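# Open printer door, remove build plate, lay it flat

## Task

Swing the 3-D printer's door fully open so it stays open by itself. Pull out the build plate, the thin magnetic sheet resting on the heated bed, keeping the printed part on it, and set the plate down flat on the printer's supporting surface, away from both the printer and its door. At the end the printer must be in its original spot with its original heading, and nearby objects must be in their original spots and orientation (a slight nudge leaving one close to its spot is acceptable). Nothing may count as done only because the robot is holding it. Release everything and move the grippers away at the end.

## Robot and tools

Robot: two identical six-joint arms with parallel grippers, named left_arm and right_arm. Their bases sit at (0, +0.300, 0) m and (0, -0.300, 0) m in the scene frame, unrotated. Scene frame: origin on the table top midway between the arms, +x pointing out over the table, +z up, left_arm on the +y side. The names left and right refer to the arms only, not to sides of any picture.

execute_actions takes "actions", a list holding zero or one item, plus an optional "pictures" boolean.
- Empty list: no command, just the current state, with pictures.
- Motion item: {"rows": [...], "steps": n}. n is 2 to 15 control steps of 1/30 s each (default 15). Every row is one flat list of 14 numbers covering both arms, even if one arm stays still: left_arm waist, shoulder, elbow, wrist pitch, wrist yaw, wrist roll, gripper opening, then right_arm in that same order. The six joint values are absolute target angles in radians, in the same form as the Joint positions line, not offsets. One row is used per step; if rows run out, the last one repeats. Up to 15 rows.
- Wait item: {"steps": n} with n up to 300 and no rows; it sends nothing and returns after n steps counted from the previous result, with your writing time included.
The last 2 steps of each motion are run after its result is taken, while you compose the next reply.

Joint ranges (rad), same for both arms: waist -2.880 to 2.880, shoulder 0.000 to 3.142, elbow 0.000 to 3.019, wrist pitch -1.693 to 1.571, wrist yaw -1.571 to 1.571, wrist roll -2.094 to 2.094. A target more than 0.019 beyond a range end, and further out than the joint's last reported angle, gets the whole call refused with nothing sent. True ends may differ by up to 0.019 either way; targets beyond the true end are clipped there, and the result may report "joint sent to its limit" (possibly about an earlier action). Absence of that line does not prove more travel is available.

Gripper opening: a scale from -1 (closed) to +1 (fully open, 0.094 m between pads). Between the extremes the fingers go to where grip_measured would equal your number. To grasp, command roughly 0.03 below grip_measured; a smaller gap gives a lighter hold. Pad force tops out near 50-62 N, less on thin parts under about 2 mm. The fingers extend along the gripper's +z and close along its y axis. end_effector_position is the midpoint between the pads, about 1 cm short of the fingertips.

Speed: each step, a joint's target is capped at a fixed lead over its measured angle (waist 0.264, shoulder 0.32, elbow 0.276, wrist pitch 0.33, wrist yaw 0.186, wrist roll 0.522 rad), and an arm's targets are scaled back if they would put the hand over 70 mm from where it is. Large moves therefore need several calls. Between calls the arms keep heading for the last row until they nearly stop or a step is HELD; after that only a new action pushes further.

Result lines: a state line with each gripper's position (m) and quat_wxyz in the scene frame (less exact at long reach); Joint positions and Joint velocities per arm (rad, rad/s, then pad gap in m, m/s); grip_measured on the command scale (each gripper may read off by about 1 mm, constant); joint torques (offset, scaled, noisy, nonzero in free air). "joint command not followed" means a clearance check altered or blocked targets on some steps; HELD marks steps on which your row was partly or wholly not sent. MOTOR HOT appears from 85 °C; at 100 °C an OVER-TEMPERATURE FAULT drops that arm until it cools, so avoid holding loads longer than needed.

Cameras (504x504): cam_head_left, cam_head_right, cam_high, cam_low, cam_left_wrist, cam_right_wrist, returned in that order. Pictures arrive only with an empty action list or "pictures": true. Calibration is supplied (pinhole plus radial, T_world_to_cam); it can be slightly off.

zoom_image: {"camera": name, "region": [x0, y0, x1, y1]} in pixels of that camera's latest image, origin top-left, at most 504 by 504; returns a closer view.
show_instructions: no arguments; shows the scene's reference pages. read_manual: optional "section" ("licences"); returns licence text only.
finished_scene: {"scene": number of the current scene}; ends and grades it, irreversibly. Replying without a tool call ends everything.

Cautions: do not let the arms collide or press on each other; do not drop the plate, slam the door, shove hard or knock anything off the table; leave the printer unmoved. Loose or held items may get brief random tugs. Before finishing, make sure the door stays open and the plate lies flat unaided, then open the grippers and withdraw.

Each tool is called after ">>>" by a JSON object that holds its "fn" and its "kwargs", one argument or row to a line.

Reference images:

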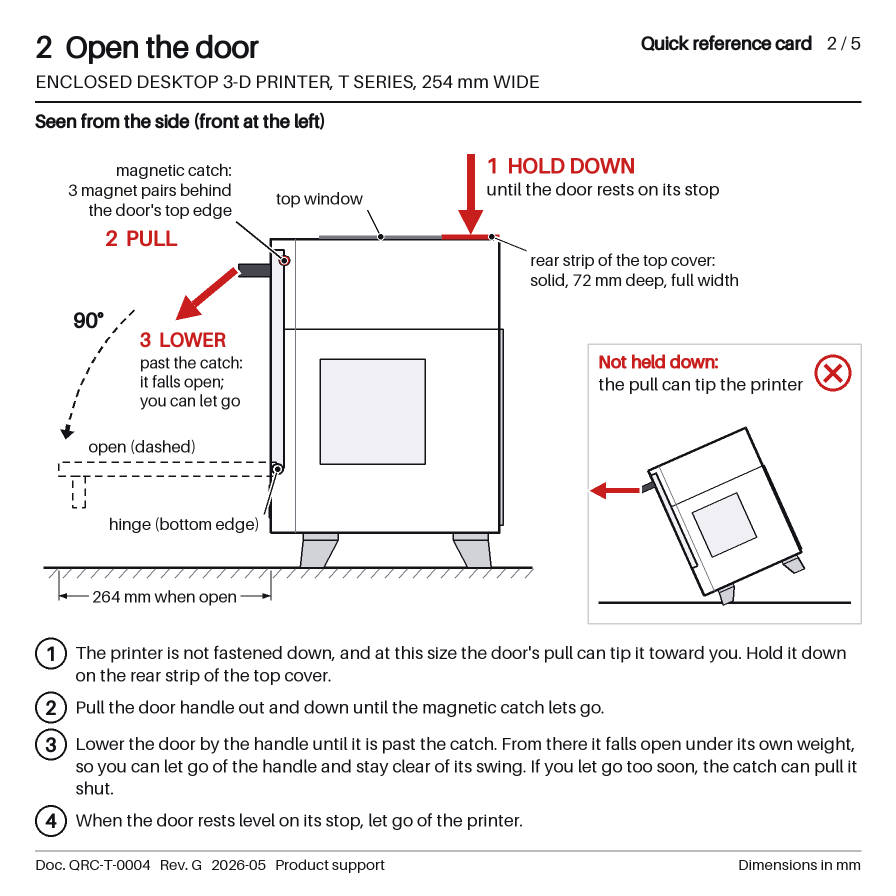

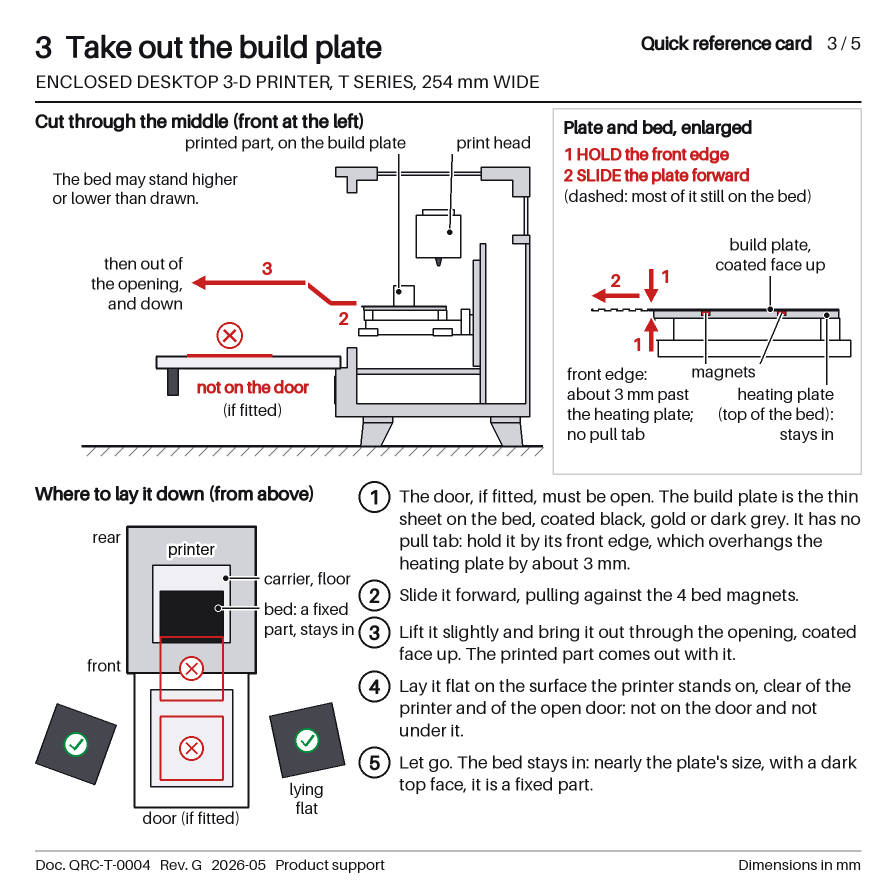

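## Session

>>> {"fn": "execute_actions", "kwargs": {
  "actions": []
}}

Scene clock: 0.00 s of 4500.00 s.
left_arm: end_effector_position=(+0.5246, +0.3091, +0.4909) grip_measured=+1.000 end_effector_quat_wxyz=(+0.703, -0.009, +0.711, +0.007) | right_arm: end_effector_position=(+0.5174, -0.3044, +0.5002) grip_measured=+1.000 end_effector_quat_wxyz=(+0.710, -0.001, +0.705, -0.008)
Joint positions: left_arm=[ 0.016  1.062  1.06  -0.008 -0.006 -0.002  0.094] | right_arm=[-0.007  1.042  1.06  -0.011  0.003 -0.012  0.094]
Joint velocities: left_arm=[-0.015 -0.015 -0.002  0.012 -0.007 -0.051  0.   ] | right_arm=[-0.015  0.005  0.007 -0.017  0.081 -0.037  0.   ]
Joint torques (N m, as the arm reports them, + toward a larger angle): no reading

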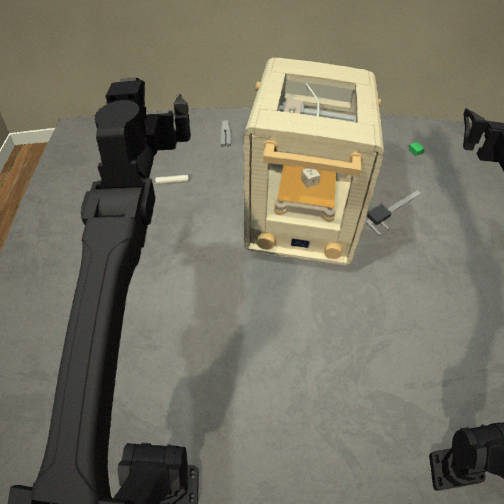

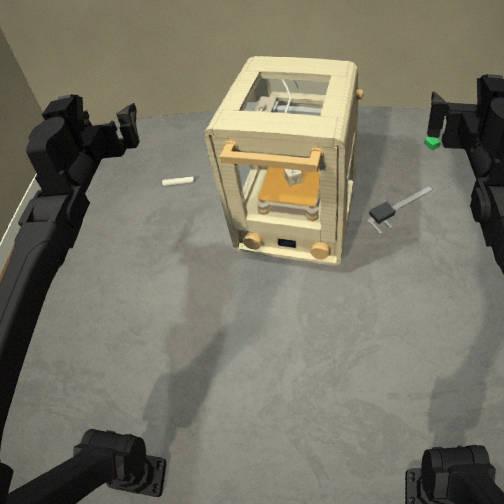

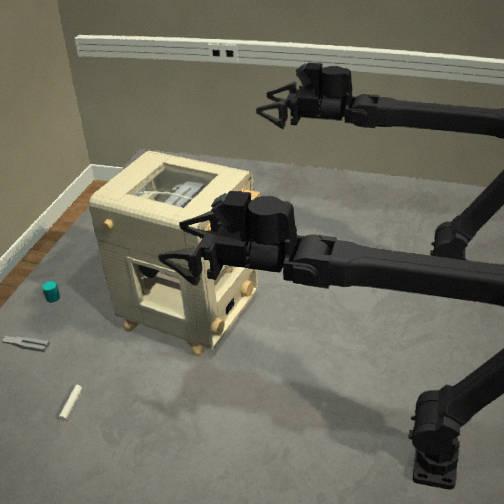

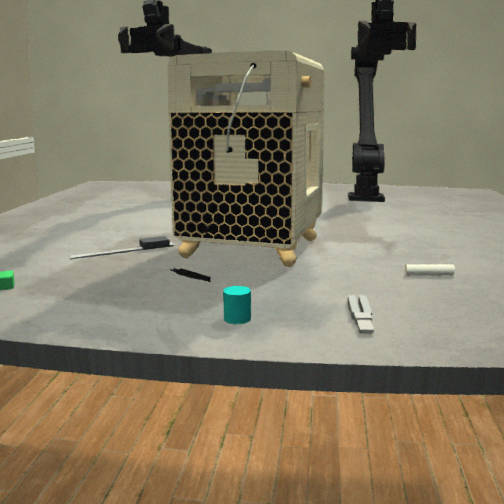

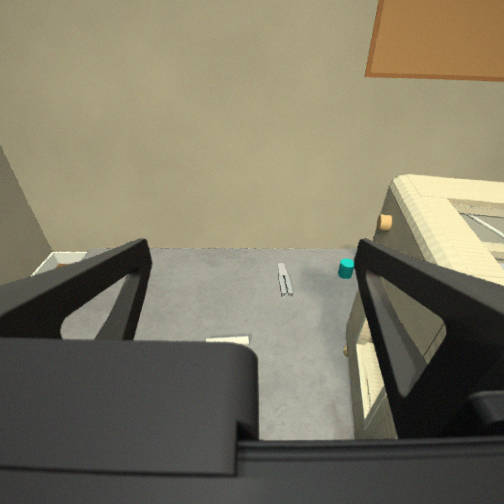

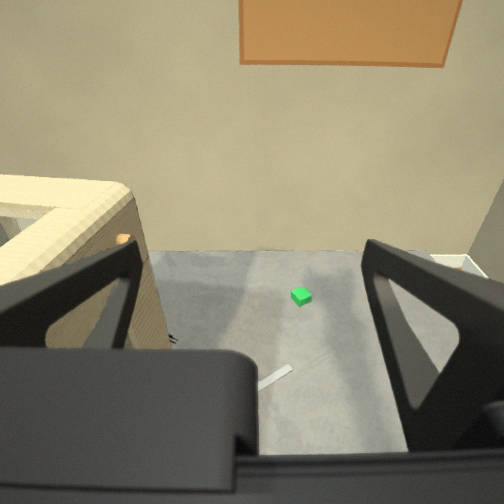

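>>> {"fn": "zoom_image", "kwargs": {
  "camera": "cam_head_left",
  "region": [220, 40, 420, 280]
}}

>>> {"fn": "zoom_image", "kwargs": {
  "camera": "cam_head_right",
  "region": [190, 40, 390, 280]
}}

>>> {"fn": "zoom_image", "kwargs": {
  "camera": "cam_high",
  "region": [70, 130, 290, 370]
}}

Region (220, 40, 420, 280) of cam_head_left's 504x504 image, scaled by 2.100, with more detail than that image has.

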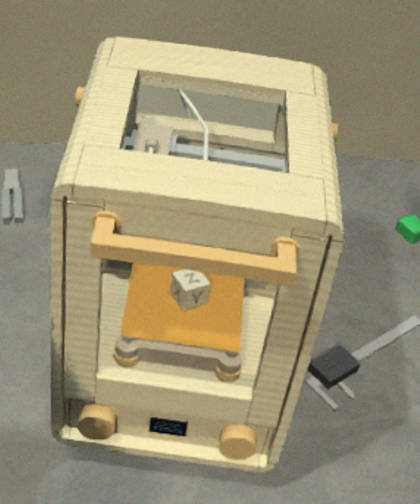

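Region (190, 40, 390, 280) of cam_head_right's 504x504 image, scaled by 2.100, with more detail than that image has.

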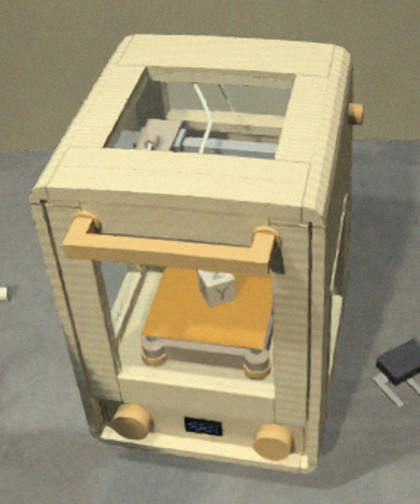

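Region (70, 130, 290, 370) of cam_high's 504x504 image, scaled by 2.100, with more detail than that image has; it fills the left 462 columns of this view, and the rest is white.

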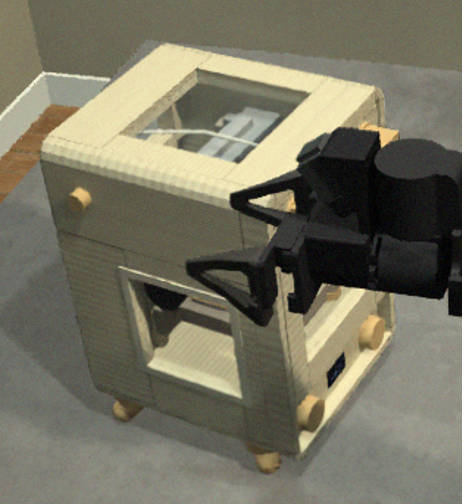

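>>> {"fn": "zoom_image", "kwargs": {
  "camera": "cam_low",
  "region": [150, 30, 350, 280]
}}

>>> {"fn": "zoom_image", "kwargs": {
  "camera": "cam_head_left",
  "region": [240, 120, 400, 270]
}}

>>> {"fn": "zoom_image", "kwargs": {
  "camera": "cam_head_right",
  "region": [200, 120, 360, 270]
}}

Region (150, 30, 350, 280) of cam_low's 504x504 image, scaled by 2.016, with more detail than that image has; it fills the left 403 columns of this view, and the rest is white.

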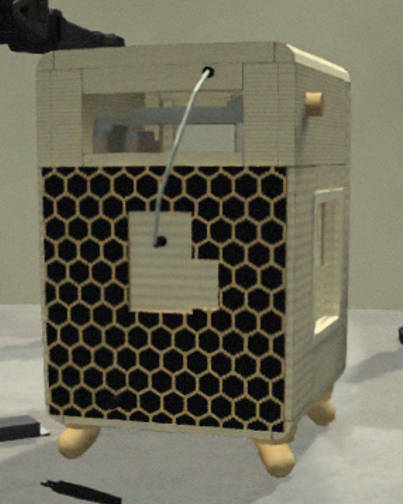

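Region (240, 120, 400, 270) of cam_head_left's 504x504 image, scaled by 3.150, with more detail than that image has; it fills the top 472 rows of this view, and the rest is white.

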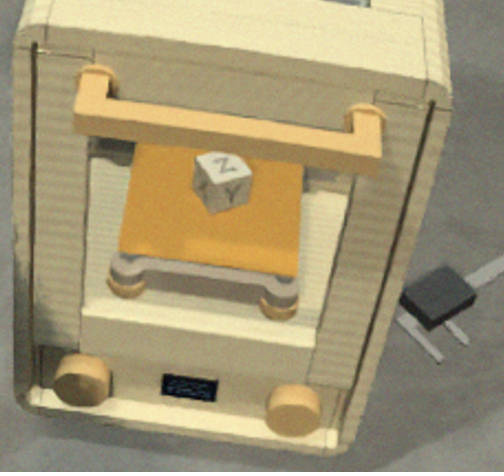

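Region (200, 120, 360, 270) of cam_head_right's 504x504 image, scaled by 3.150, with more detail than that image has; it fills the top 472 rows of this view, and the rest is white.

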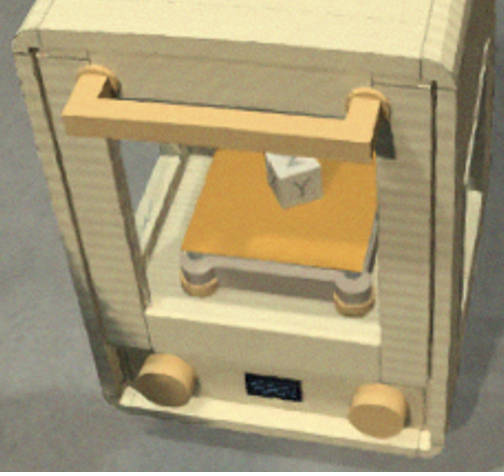

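>>> {"fn": "zoom_image", "kwargs": {
  "camera": "cam_left_wrist",
  "region": [330, 150, 504, 350]
}}

>>> {"fn": "zoom_image", "kwargs": {
  "camera": "cam_right_wrist",
  "region": [0, 150, 200, 370]
}}

Region (330, 150, 504, 350) of cam_left_wrist's 504x504 image, scaled by 2.520, with more detail than that image has; it fills the left 438 columns of this view, and the rest is white.

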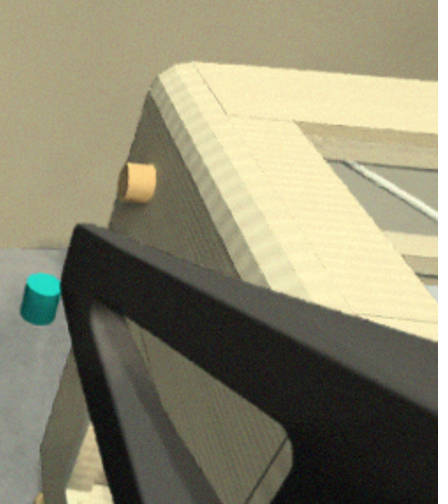

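Region (0, 150, 200, 370) of cam_right_wrist's 504x504 image, scaled by 2.291, with more detail than that image has; it fills the left 458 columns of this view, and the rest is white.

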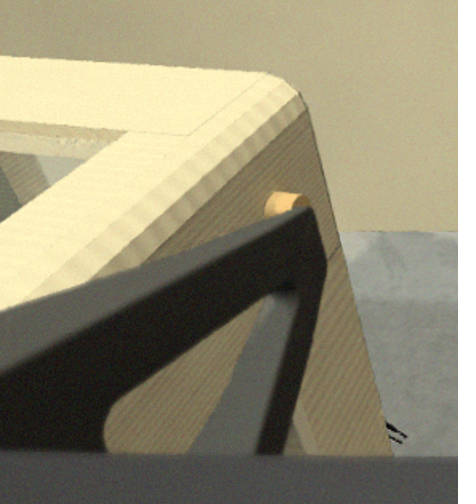

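>>> {"fn": "execute_actions", "kwargs": {
  "actions": [
    {"rows": [[0.016,1.08,1.11,-0.13,0,-0.15,1,-0.007,1.075,1.12,-0.06,0,0,0.5],[0.016,1.10,1.17,-0.27,0,-0.31,1,-0.007,1.11,1.19,-0.12,0,0,0],[0.016,1.12,1.22,-0.40,0,-0.46,1,-0.007,1.15,1.25,-0.17,0,0,-0.5],[0.016,1.14,1.28,-0.52,0,-0.61,1,-0.007,1.18,1.32,-0.22,0,0,-1],[0.016,1.16,1.33,-0.65,0,-0.77,1,-0.007,1.22,1.38,-0.28,0,0,-1],[0.016,1.18,1.39,-0.78,0,-0.92,1,-0.007,1.25,1.45,-0.33,0,0,-1],[0.016,1.20,1.44,-0.91,0,-1.07,1,-0.007,1.29,1.51,-0.38,0,0,-1],[0.016,1.22,1.50,-1.04,0,-1.22,1,-0.007,1.32,1.58,-0.44,0,0,-1],[0.016,1.24,1.55,-1.16,0,-1.38,1,-0.007,1.36,1.64,-0.49,0,0,-1],[0.016,1.26,1.61,-1.29,0,-1.53,1,-0.007,1.39,1.71,-0.54,0,0,-1],[0.016,1.28,1.66,-1.42,0,-1.68,1,-0.007,1.43,1.77,-0.60,0,0,-1],[0.016,1.30,1.71,-1.55,0,-1.84,1,-0.007,1.46,1.84,-0.65,0,0,-1],[0.016,1.316,1.768,-1.674,0,-1.99,1,-0.007,1.5,1.9,-0.7,0,0,-1]], "steps": 15}
  ]
}}

Scene clock: 9.60 s of 4500.00 s.
left_arm: end_effector_position=(+0.4900, +0.3081, +0.4483) grip_measured=+1.000 end_effector_quat_wxyz=(+0.282, -0.498, +0.803, -0.167) | right_arm: end_effector_position=(+0.6353, -0.3050, +0.5726) grip_measured=-0.985 end_effector_quat_wxyz=(+0.610, -0.001, +0.792, -0.007)
Joint positions: left_arm=[ 0.016  1.279  1.623 -1.246 -0.003 -1.093  0.094] | right_arm=[-0.007  1.428  1.749 -0.58   0.002 -0.012  0.001]
Joint velocities: left_arm=[-0.005  0.571  1.531 -3.133 -0.051 -2.821  0.   ] | right_arm=[-0.005  1.001  1.829 -1.56  -0.007 -0.007 -0.   ]
Joint torques (N m, as the arm reports them, + toward a larger angle): left_arm=[ -1.16 -11.13  15.35   1.85   0.07   0.06] | right_arm=[  0.41 -11.28  12.83   2.02  -0.17   0.01]
Steps of this call (steps 1 to 90: nothing new was sent; then 6.17 s passed at rest; steps 91 to 103: the first 13 steps of this action). Readings (joint positions):
91: left_arm=[0.016 1.062 1.062 -0.027 -0.005 -0.021] | right_arm=[-0.007 1.043 1.061 -0.017 0.003 -0.012]
92: left_arm=[0.016 1.062 1.073 -0.087 -0.004 -0.067] | right_arm=[-0.007 1.047 1.071 -0.040 0.003 -0.012]
94: left_arm=[0.016 1.077 1.129 -0.287 -0.004 -0.220] | right_arm=[-0.007 1.084 1.138 -0.125 0.002 -0.012]
98: left_arm=[0.016 1.165 1.336 -0.720 -0.004 -0.607] | right_arm=[-0.007 1.241 1.409 -0.321 0.002 -0.012]
103: the state above

>>> {"fn": "execute_actions", "kwargs": {
  "actions": [
    {"rows": [[0.0,1.316,1.768,-1.674,0,-1.99,1,0.015,1.54,1.95,-0.73,0,0,-1],[-0.03,1.316,1.768,-1.674,0,-1.99,1,0.04,1.58,2.0,-0.76,0,0,-1],[-0.07,1.316,1.768,-1.674,0,-1.99,1,0.065,1.62,2.05,-0.80,0,0,-1],[-0.12,1.316,1.768,-1.674,0,-1.99,1,0.09,1.66,2.10,-0.83,0,0,-1],[-0.17,1.316,1.768,-1.674,0,-1.99,1,0.115,1.70,2.15,-0.86,0,0,-1],[-0.22,1.316,1.768,-1.674,0,-1.99,1,0.14,1.745,2.20,-0.89,0,0,-1],[-0.27,1.316,1.768,-1.674,0,-1.99,1,0.165,1.785,2.25,-0.925,0,0,-1],[-0.32,1.316,1.768,-1.674,0,-1.99,1,0.19,1.825,2.30,-0.96,0,0,-1],[-0.37,1.316,1.768,-1.674,0,-1.99,1,0.215,1.865,2.35,-0.99,0,0,-1],[-0.42,1.316,1.768,-1.674,0,-1.99,1,0.24,1.905,2.40,-1.02,0,0,-1],[-0.46,1.316,1.768,-1.674,0,-1.99,1,0.26,1.945,2.45,-1.055,0,0,-1],[-0.50,1.316,1.768,-1.674,0,-1.99,1,0.28,1.985,2.495,-1.085,0,0,-1],[-0.539,1.316,1.768,-1.674,0,-1.99,1,0.30,2.026,2.541,-1.115,0,0,-1]], "steps": 15}
  ]
}}

Scene clock: 11.93 s of 4500.00 s.
left_arm: end_effector_position=(+0.3700, +0.1096, +0.4387) grip_measured=+1.000 end_effector_quat_wxyz=(-0.056, +0.674, -0.720, +0.155) | right_arm: end_effector_position=(+0.7233, -0.1518, +0.5518) grip_measured=-0.985 end_effector_quat_wxyz=(+0.520, -0.091, +0.848, +0.049)
Joint positions: left_arm=[-0.475  1.305  1.73  -1.664 -0.001 -1.979  0.094] | right_arm=[ 0.203  1.831  2.336 -0.977  0.002 -0.011  0.001]
Joint velocities: left_arm=[-1.392  0.015 -0.002 -0.007  0.007 -0.007  0.   ] | right_arm=[ 0.65   1.079  1.189 -0.794 -0.022  0.022  0.   ]
Joint torques (N m, as the arm reports them, + toward a larger angle): left_arm=[  0.45 -10.02  13.27   0.24   0.02   0.03] | right_arm=[  1.25 -14.88  11.47   1.58  -0.12  -0.04]
Steps of this call (steps 1 to 2: the last 2 steps of your previous action; steps 3 to 45: the robot went on to your last target; steps 46 to 57: nothing new was sent; steps 58 to 70: the first 13 steps of this action). Readings (joint positions):
58: left_arm=[0.016 1.302 1.730 -1.664 -0.003 -1.979] | right_arm=[-0.006 1.502 1.863 -0.694 0.002 -0.012]
59: left_arm=[0.013 1.302 1.730 -1.664 -0.003 -1.979] | right_arm=[-0.003 1.510 1.882 -0.712 0.002 -0.012]
61: left_arm=[-0.015 1.302 1.730 -1.664 -0.004 -1.979] | right_arm=[0.013 1.553 1.964 -0.765 0.002 -0.011]
65: left_arm=[-0.193 1.302 1.730 -1.664 -0.004 -1.979] | right_arm=[0.089 1.670 2.147 -0.850 0.002 -0.011]
70: the state above

>>> {"fn": "execute_actions", "kwargs": {
  "actions": [
    {"steps": 10}
  ],
  "pictures": true
}}

Scene clock: 12.27 s of 4500.00 s.
left_arm: end_effector_position=(+0.3548, +0.0825, +0.4385) grip_measured=+1.000 end_effector_quat_wxyz=(+0.049, -0.647, +0.744, -0.158) | right_arm: end_effector_position=(+0.7553, -0.0379, +0.4404) grip_measured=-0.985 end_effector_quat_wxyz=(+0.431, -0.155, +0.886, +0.070)
Joint positions: left_arm=[-0.548  1.306  1.73  -1.664  0.002 -1.979  0.094] | right_arm=[ 0.335  2.059  2.49  -1.099 -0.    -0.011  0.001]
Joint velocities: left_arm=[ 0.015 -0.005 -0.007 -0.002  0.037 -0.095  0.   ] | right_arm=[-0.005 -0.005  0.002 -0.042  0.007 -0.007 -0.002]
Joint torques (N m, as the arm reports them, + toward a larger angle): left_arm=[-0.03 -9.53 13.21  0.2  -0.13 -0.04] | right_arm=[ -1.68 -22.88  12.93   1.33  -0.04   0.01]
Kept back: nothing.
Steps of this call (steps 1 to 2: the last 2 steps of your previous action; steps 3 to 10: the robot went on to your last target). Readings (joint positions):
1: left_arm=[-0.515 1.306 1.730 -1.664 -0.000 -1.979] | right_arm=[0.225 1.868 2.376 -1.004 0.002 -0.011]
2: left_arm=[-0.545 1.306 1.730 -1.664 0.001 -1.979] | right_arm=[0.246 1.905 2.416 -1.031 0.002 -0.011]
4: left_arm=[-0.567 1.306 1.730 -1.664 0.002 -1.979] | right_arm=[0.285 1.973 2.476 -1.071 0.002 -0.011]
8: left_arm=[-0.553 1.306 1.730 -1.664 0.002 -1.979] | right_arm=[0.331 2.044 2.486 -1.100 -0.001 -0.011]
10: the state above
camera_calibration (this result's frames):
cam_left_wrist: T_world_to_cam=[[0.951871, -0.110613, 0.285845, -0.451252], [-0.279474, -0.696147, 0.661267, -0.12471], [0.125845, -0.709327, -0.693555, 0.446787], [0, 0, 0, 1]] pos_world=[0.338454, 0.180187, 0.521326]
cam_right_wrist: T_world_to_cam=[[0.33979, -0.940498, 0.00256176, -0.290229], [-0.90321, -0.327075, -0.277908, 0.800165], [0.26221, 0.0921167, -0.960604, 0.351313], [0, 0, 0, 1]] pos_world=[0.729216, -0.0436076, 0.560589]

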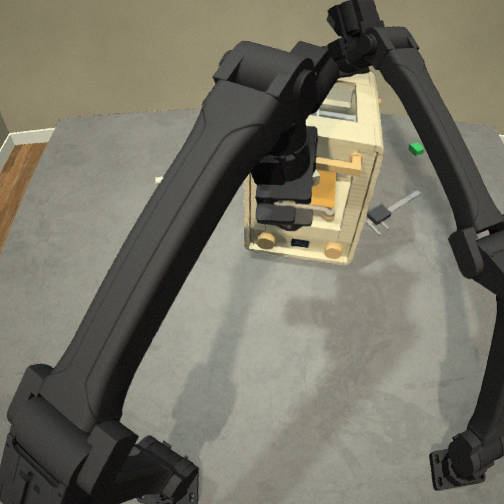

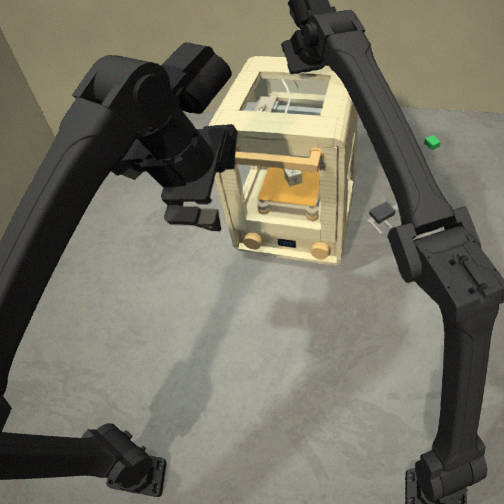

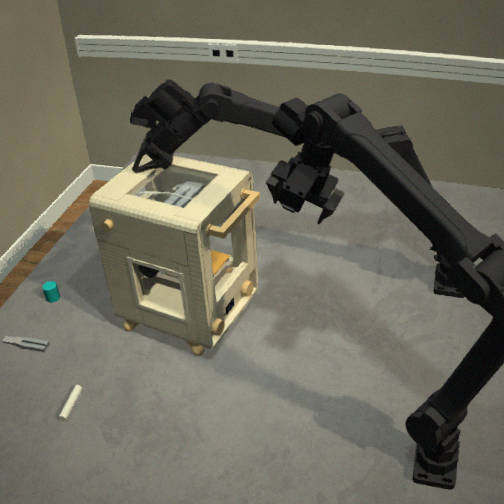

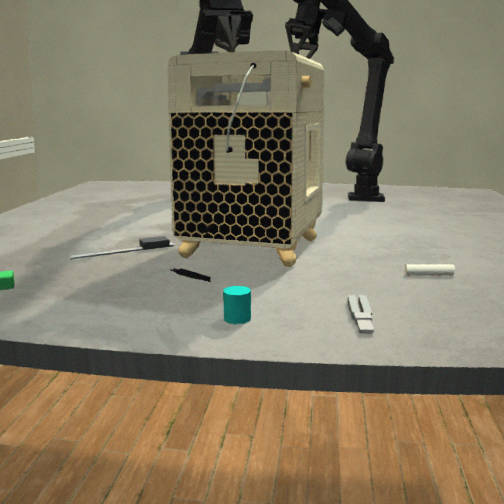

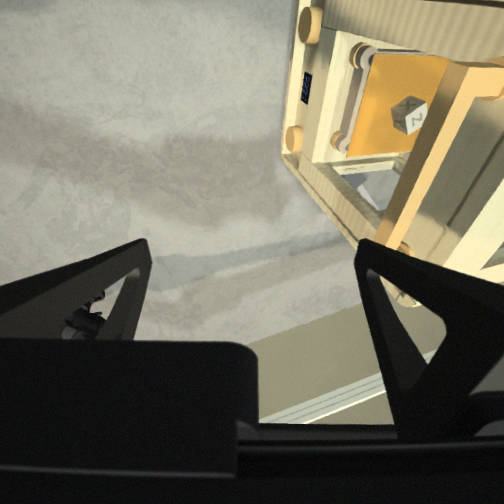

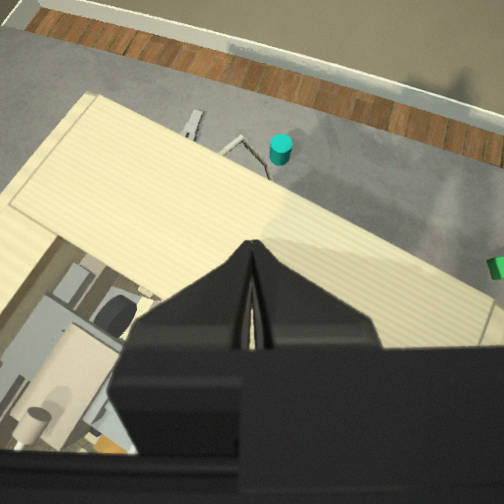

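>>> {"fn": "zoom_image", "kwargs": {
  "camera": "cam_left_wrist",
  "region": [270, 0, 504, 310]
}}

Region (270, 0, 504, 310) of cam_left_wrist's 504x504 image, scaled by 1.626, with more detail than that image has; it fills the left 380 columns of this view, and the rest is white.

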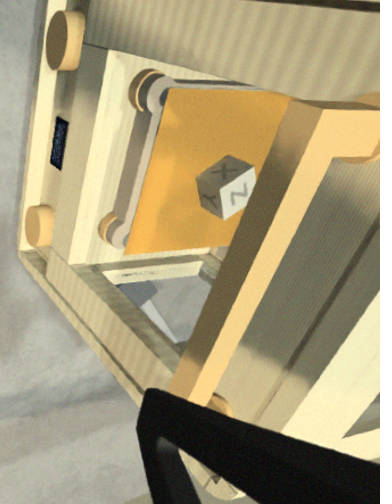

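>>> {"fn": "zoom_image", "kwargs": {
  "camera": "cam_left_wrist",
  "region": [410, 40, 504, 140]
}}

>>> {"fn": "zoom_image", "kwargs": {
  "camera": "cam_left_wrist",
  "region": [350, 170, 450, 270]
}}

Region (410, 40, 504, 140) of cam_left_wrist's 504x504 image, scaled by 5.040, with more detail than that image has; it fills the left 474 columns of this view, and the rest is white.

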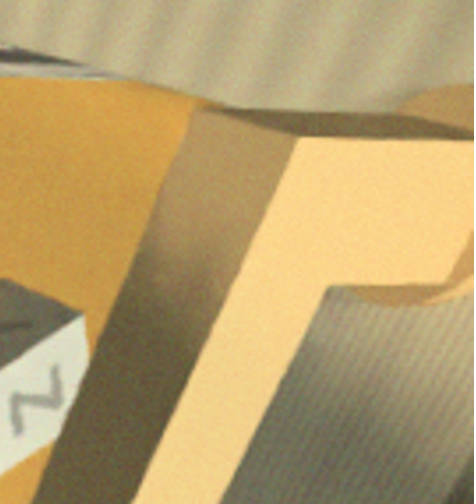

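Region (350, 170, 450, 270) of cam_left_wrist's 504x504 image, scaled by 5.040, with more detail than that image has.

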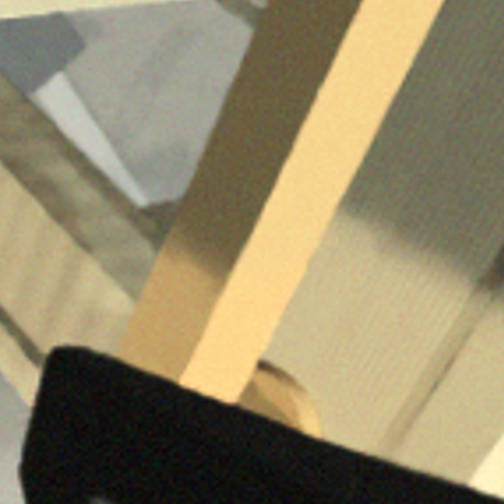

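>>> {"fn": "execute_actions", "kwargs": {
  "actions": [
    {"rows": [[-0.545,1.34,1.80,-1.67,0,-1.975,1,0.31,2.03,2.54,-1.11,0,0,-1],[-0.54,1.37,1.83,-1.67,0,-1.97,1,0.32,2.035,2.535,-1.11,0,0,-1],[-0.535,1.41,1.865,-1.665,0,-1.965,1,0.33,2.04,2.53,-1.11,0,0,-1],[-0.53,1.45,1.90,-1.665,0,-1.96,1,0.335,2.045,2.53,-1.11,0,0,-1],[-0.525,1.49,1.94,-1.66,0,-1.955,1,0.335,2.045,2.53,-1.11,0,0,-1],[-0.52,1.525,1.975,-1.66,0,-1.95,1,0.335,2.045,2.53,-1.11,0,0,-1],[-0.512,1.56,2.01,-1.655,0,-1.945,1,0.335,2.045,2.53,-1.11,0,0,-1],[-0.505,1.596,2.047,-1.654,0,-1.94,1,0.335,2.045,2.53,-1.11,0,0,-1]], "steps": 15}
  ],
  "pictures": true
}}

Scene clock: 15.13 s of 4500.00 s.
left_arm: end_effector_position=(+0.4591, +0.0410, +0.4363) grip_measured=+1.000 end_effector_quat_wxyz=(+0.056, -0.650, +0.740, -0.163) | right_arm: end_effector_position=(+0.7462, -0.0379, +0.4613) grip_measured=-0.985 end_effector_quat_wxyz=(+0.442, -0.155, +0.880, +0.073)
Joint positions: left_arm=[-0.512  1.589  2.02  -1.655  0.002 -1.955  0.094] | right_arm=[ 0.338  2.034  2.494 -1.102 -0.    -0.011  0.001]
Joint velocities: left_arm=[ 0.054  0.454  0.002  0.012 -0.007  0.007  0.   ] | right_arm=[ 0.054 -0.005  0.012  0.002  0.007 -0.066  0.001]
Joint torques (N m, as the arm reports them, + toward a larger angle): left_arm=[ -0.5  -17.57  12.33   0.84  -0.13   0.19] | right_arm=[ -0.15 -19.29  11.83   1.62  -0.05   0.  ]
Steps of this call (steps 1 to 30: the robot went on to your last target; steps 31 to 73: nothing new was sent; steps 74 to 86: the first 13 steps of this action). Readings (joint positions):
74: left_arm=[-0.547 1.306 1.732 -1.664 0.002 -1.979] | right_arm=[0.297 2.034 2.494 -1.102 -0.000 -0.011]
75: left_arm=[-0.547 1.311 1.740 -1.665 0.002 -1.979] | right_arm=[0.298 2.034 2.494 -1.102 -0.000 -0.011]
77: left_arm=[-0.546 1.341 1.790 -1.667 0.002 -1.978] | right_arm=[0.302 2.034 2.494 -1.102 -0.000 -0.011]
81: left_arm=[-0.534 1.468 1.962 -1.666 0.002 -1.966] | right_arm=[0.320 2.034 2.494 -1.102 -0.000 -0.011]
86: the state above
camera_calibration (this result's frames):
cam_left_wrist: T_world_to_cam=[[0.947962, -0.0985235, 0.302754, -0.560546], [-0.282444, -0.699116, 0.656858, -0.119596], [0.146944, -0.708188, -0.690563, 0.391683], [0, 0, 0, 1]] pos_world=[0.440042, 0.138547, 0.518747]
cam_right_wrist: T_world_to_cam=[[0.343309, -0.939218, 0.00287636, -0.289884], [-0.894851, -0.328019, -0.302729, 0.802953], [0.285272, 0.101355, -0.953072, 0.353471], [0, 0, 0, 1]] pos_world=[0.717208, -0.0447071, 0.580794]

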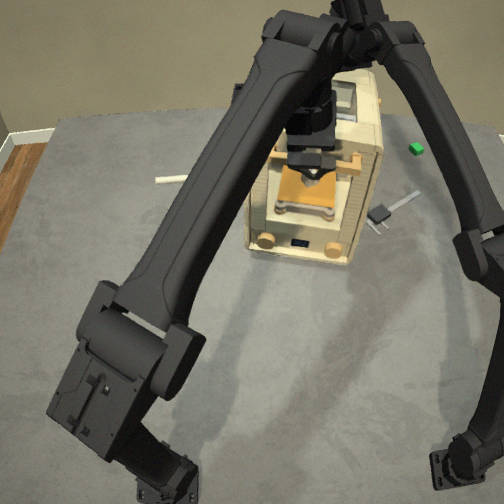

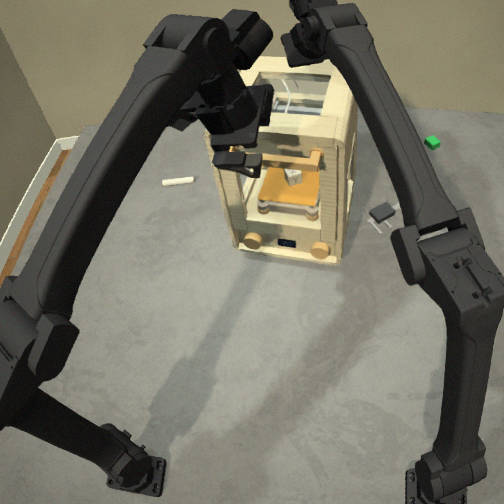

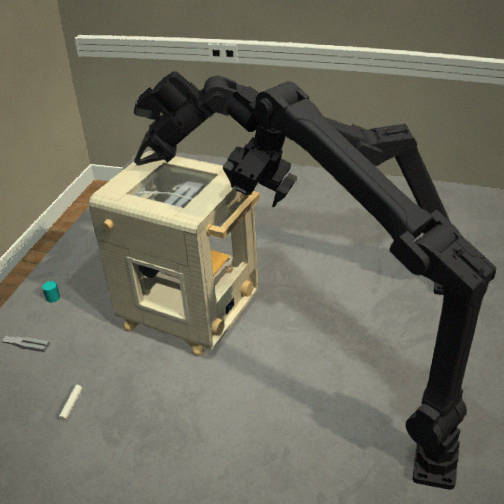

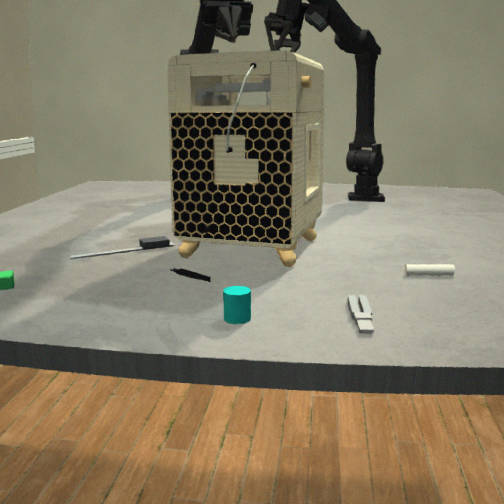

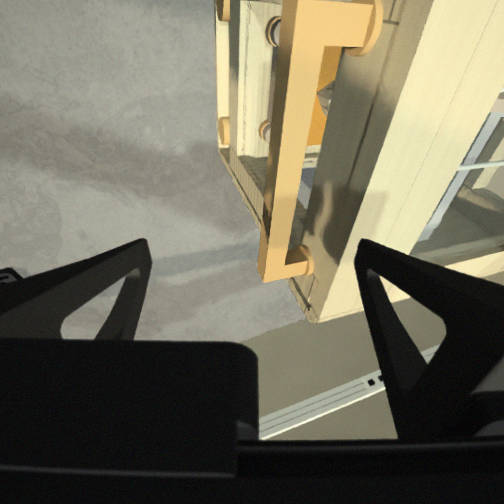

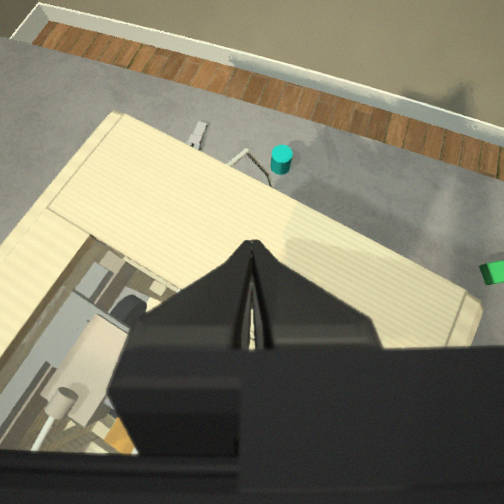

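>>> {"fn": "zoom_image", "kwargs": {
  "camera": "cam_left_wrist",
  "region": [240, 0, 420, 150]
}}

>>> {"fn": "zoom_image", "kwargs": {
  "camera": "cam_left_wrist",
  "region": [230, 170, 390, 330]
}}

Region (240, 0, 420, 150) of cam_left_wrist's 504x504 image, scaled by 2.800, with more detail than that image has.

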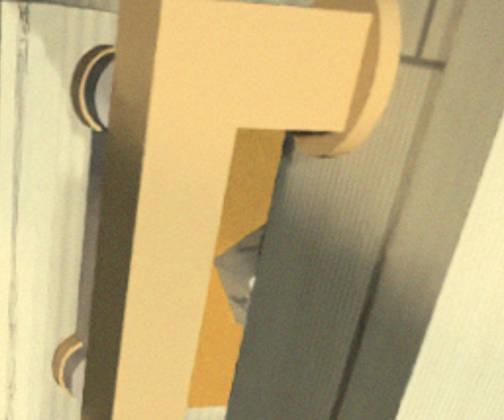

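Region (230, 170, 390, 330) of cam_left_wrist's 504x504 image, scaled by 3.150, with more detail than that image has.

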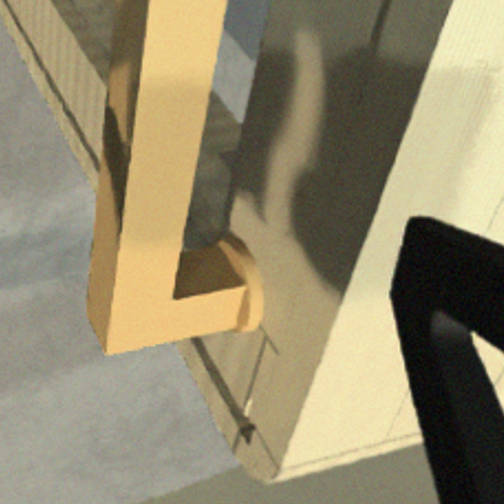

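>>> {"fn": "execute_actions", "kwargs": {
  "actions": [],
  "pictures": false
}}

Scene clock: 16.30 s of 4500.00 s.
left_arm: end_effector_position=(+0.4636, +0.0394, +0.4284) grip_measured=+1.000 end_effector_quat_wxyz=(+0.054, -0.650, +0.742, -0.156) | right_arm: end_effector_position=(+0.7460, -0.0373, +0.4613) grip_measured=-0.985 end_effector_quat_wxyz=(+0.442, -0.156, +0.880, +0.073)
Joint positions: left_arm=[-0.51   1.604  2.02  -1.655  0.002 -1.95   0.094] | right_arm=[ 0.339  2.034  2.494 -1.102 -0.    -0.011  0.001]
Joint velocities: left_arm=[-0.015 -0.015 -0.007  0.002  0.007 -0.051  0.   ] | right_arm=[ 0.015 -0.015 -0.012 -0.002  0.11   0.022  0.001]
Joint torques (N m, as the arm reports them, + toward a larger angle): left_arm=[ -0.42 -17.18  12.4    0.79  -0.13   0.24] | right_arm=[  0.13 -19.24  11.86   1.63  -0.05   0.  ]
Kept back: nothing.
Steps of this call (steps 1 to 2: the last 2 steps of your previous action; steps 3 to 30: the robot went on to your last target; steps 31 to 35: nothing new was sent). Readings (joint positions):
1: left_arm=[-0.511 1.601 2.020 -1.655 0.002 -1.953] | right_arm=[0.339 2.034 2.494 -1.102 -0.000 -0.011]
2: left_arm=[-0.510 1.611 2.020 -1.655 0.002 -1.953] | right_arm=[0.339 2.034 2.494 -1.102 -0.000 -0.011]
4: left_arm=[-0.510 1.618 2.020 -1.655 0.002 -1.952] | right_arm=[0.339 2.034 2.494 -1.102 -0.000 -0.011]
8: left_arm=[-0.510 1.611 2.020 -1.655 0.002 -1.951] | right_arm=[0.339 2.034 2.494 -1.102 -0.000 -0.011]
35: the state above
All arms were judged still, so your last target was given up. Only a new action makes them travel on or press farther. Fingers that are still opening or closing keep moving.

>>> {"fn": "execute_actions", "kwargs": {
  "actions": [
    {"rows": [[-0.503,1.595,2.035,-1.645,0,-1.935,1,0.335,2.04,2.52,-1.105,0,0,-1],[-0.50,1.59,2.02,-1.63,0,-1.93,1,0.335,2.04,2.51,-1.105,0,0,-1],[-0.497,1.585,2.005,-1.615,0,-1.925,1,0.335,2.04,2.50,-1.105,0,0,-1],[-0.494,1.58,1.99,-1.60,0,-1.92,1,0.335,2.04,2.495,-1.105,0,0,-1],[-0.492,1.575,1.975,-1.59,0,-1.92,1,0.335,2.04,2.49,-1.105,0,0,-1],[-0.49,1.572,1.968,-1.586,0,-1.92,1,0.335,2.04,2.485,-1.105,0,0,-1],[-0.49,1.572,1.968,-1.586,0,-1.92,1,0.335,2.04,2.48,-1.105,0,0,-1],[-0.49,1.572,1.968,-1.586,0,-1.92,1,0.335,2.04,2.475,-1.105,0,0,-1],[-0.49,1.572,1.968,-1.586,0,-1.92,1,0.335,2.04,2.47,-1.105,0,0,-1]], "steps": 15}
  ],
  "pictures": false
}}

>>> {"fn": "execute_actions", "kwargs": {
  "actions": [
    {"steps": 8}
  ],
  "pictures": true
}}

Scene clock: 17.07 s of 4500.00 s.
left_arm: end_effector_position=(+0.4699, +0.0427, +0.4236) grip_measured=+1.000 end_effector_quat_wxyz=(+0.062, -0.646, +0.742, -0.169) | right_arm: end_effector_position=(+0.7463, -0.0372, +0.4486) grip_measured=-0.985 end_effector_quat_wxyz=(+0.431, -0.157, +0.886, +0.072)
Joint positions: left_arm=[-0.499  1.586  1.977 -1.6    0.002 -1.932  0.094] | right_arm=[ 0.339  2.034  2.47  -1.102 -0.    -0.011  0.001]
Joint velocities: left_arm=[-0.015 -0.024 -0.002  0.017  0.022  0.007  0.   ] | right_arm=[-0.005 -0.015 -0.066 -0.007  0.022 -0.037 -0.   ]
Joint torques (N m, as the arm reports them, + toward a larger angle): left_arm=[  0.22 -18.12   9.39   1.24  -0.14   0.19] | right_arm=[  0.15 -19.74   9.5    1.77  -0.05   0.  ]
Steps of this call (steps 1 to 10: nothing new was sent; steps 11 to 23: the first 13 steps of this action). Readings (joint positions):
11: left_arm=[-0.510 1.604 2.020 -1.655 0.002 -1.950] | right_arm=[0.339 2.034 2.494 -1.102 -0.000 -0.011]
12: left_arm=[-0.510 1.604 2.020 -1.653 0.002 -1.948] | right_arm=[0.339 2.034 2.494 -1.102 -0.000 -0.011]
14: left_arm=[-0.510 1.602 2.014 -1.636 0.002 -1.943] | right_arm=[0.339 2.034 2.494 -1.102 -0.000 -0.011]
18: left_arm=[-0.504 1.587 1.981 -1.605 0.002 -1.936] | right_arm=[0.339 2.034 2.489 -1.102 -0.000 -0.011]
23: the state above

Scene clock: 17.33 s of 4500.00 s.
left_arm: end_effector_position=(+0.4700, +0.0426, +0.4237) grip_measured=+1.000 end_effector_quat_wxyz=(+0.062, -0.645, +0.742, -0.169) | right_arm: end_effector_position=(+0.7464, -0.0372, +0.4478) grip_measured=-0.985 end_effector_quat_wxyz=(+0.431, -0.157, +0.886, +0.071)
Joint positions: left_arm=[-0.499  1.586  1.977 -1.599  0.002 -1.931  0.094] | right_arm=[ 0.339  2.034  2.469 -1.102 -0.    -0.011  0.001]
Joint velocities: left_arm=[-0.005 -0.005  0.012 -0.002  0.007 -0.037  0.   ] | right_arm=[-0.015 -0.024  0.012  0.002 -0.095 -0.022 -0.001]
Joint torques (N m, as the arm reports them, + toward a larger angle): left_arm=[ -0.16 -17.98   9.26   1.44  -0.15   0.25] | right_arm=[  0.17 -19.32   9.1    1.79  -0.05   0.  ]
Kept back: nothing.
Steps of this call (steps 1 to 2: the last 2 steps of your previous action; steps 3 to 8: the robot went on to your last target). Readings (joint positions):
1: left_arm=[-0.499 1.586 1.977 -1.599 0.002 -1.932] | right_arm=[0.339 2.034 2.469 -1.102 -0.000 -0.011]
2: left_arm=[-0.499 1.586 1.977 -1.599 0.002 -1.931] | right_arm=[0.339 2.034 2.469 -1.102 -0.000 -0.011]
4: left_arm=[-0.499 1.586 1.977 -1.599 0.002 -1.931] | right_arm=[0.339 2.034 2.469 -1.102 -0.000 -0.011]
8: the state above
camera_calibration (this result's frames):
cam_left_wrist: T_world_to_cam=[[0.941406, -0.107829, 0.319575, -0.570567], [-0.301013, -0.69602, 0.65188, -0.0963929], [0.152139, -0.70988, -0.687695, 0.378907], [0, 0, 0, 1]] pos_world=[0.450473, 0.140363, 0.505748]
cam_right_wrist: T_world_to_cam=[[0.34409, -0.938933, 0.00257103, -0.289682], [-0.901503, -0.331136, -0.278641, 0.793286], [0.262477, 0.0935599, -0.960392, 0.360413], [0, 0, 0, 1]] pos_world=[0.720226, -0.0430265, 0.567925]

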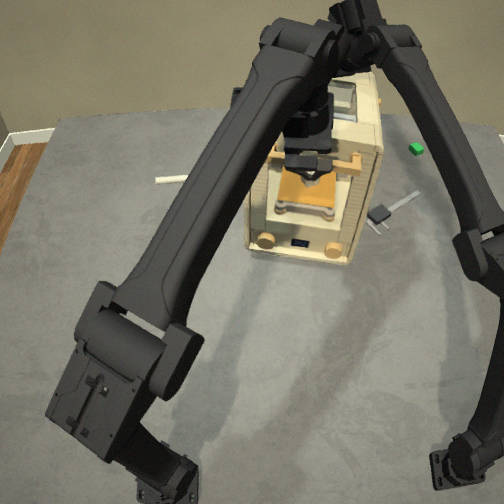

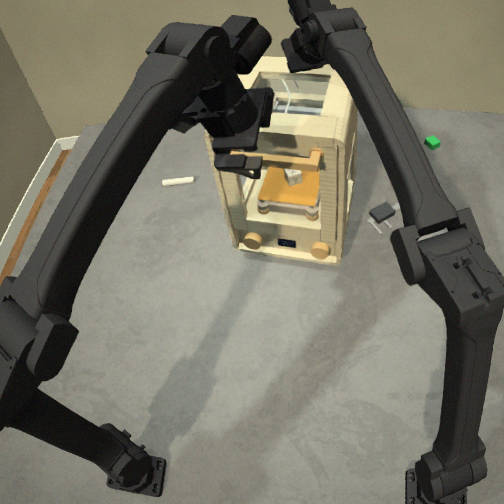

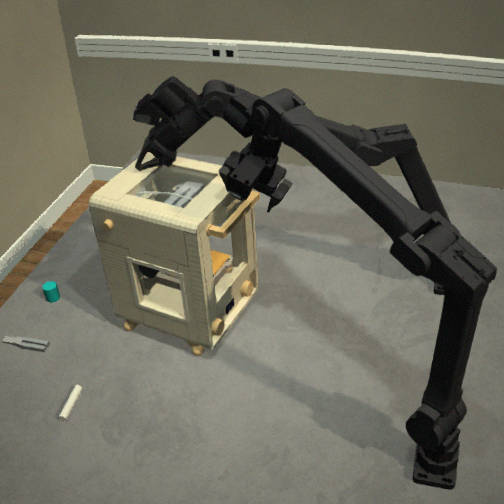

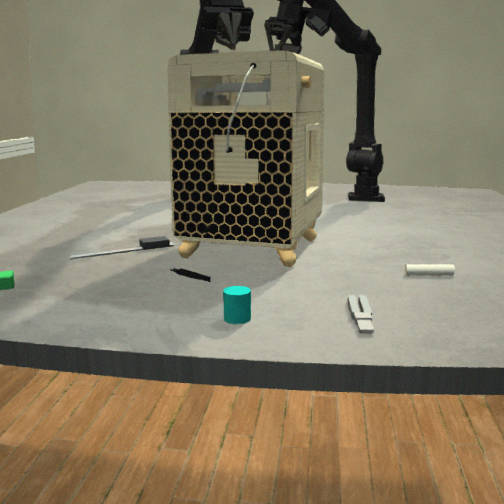

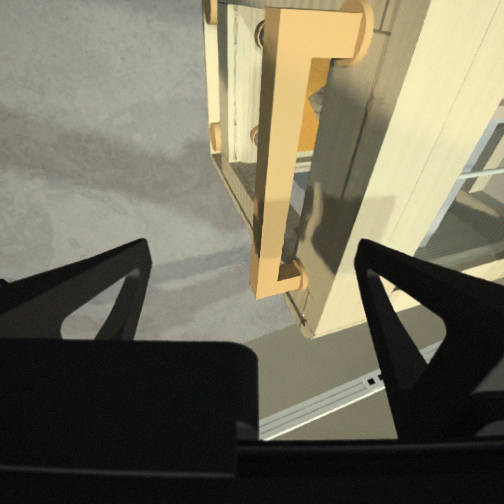

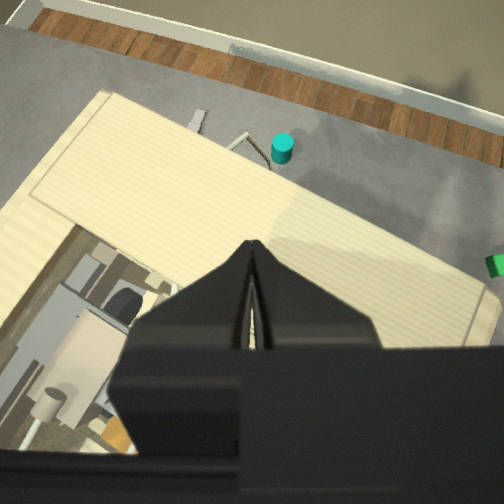

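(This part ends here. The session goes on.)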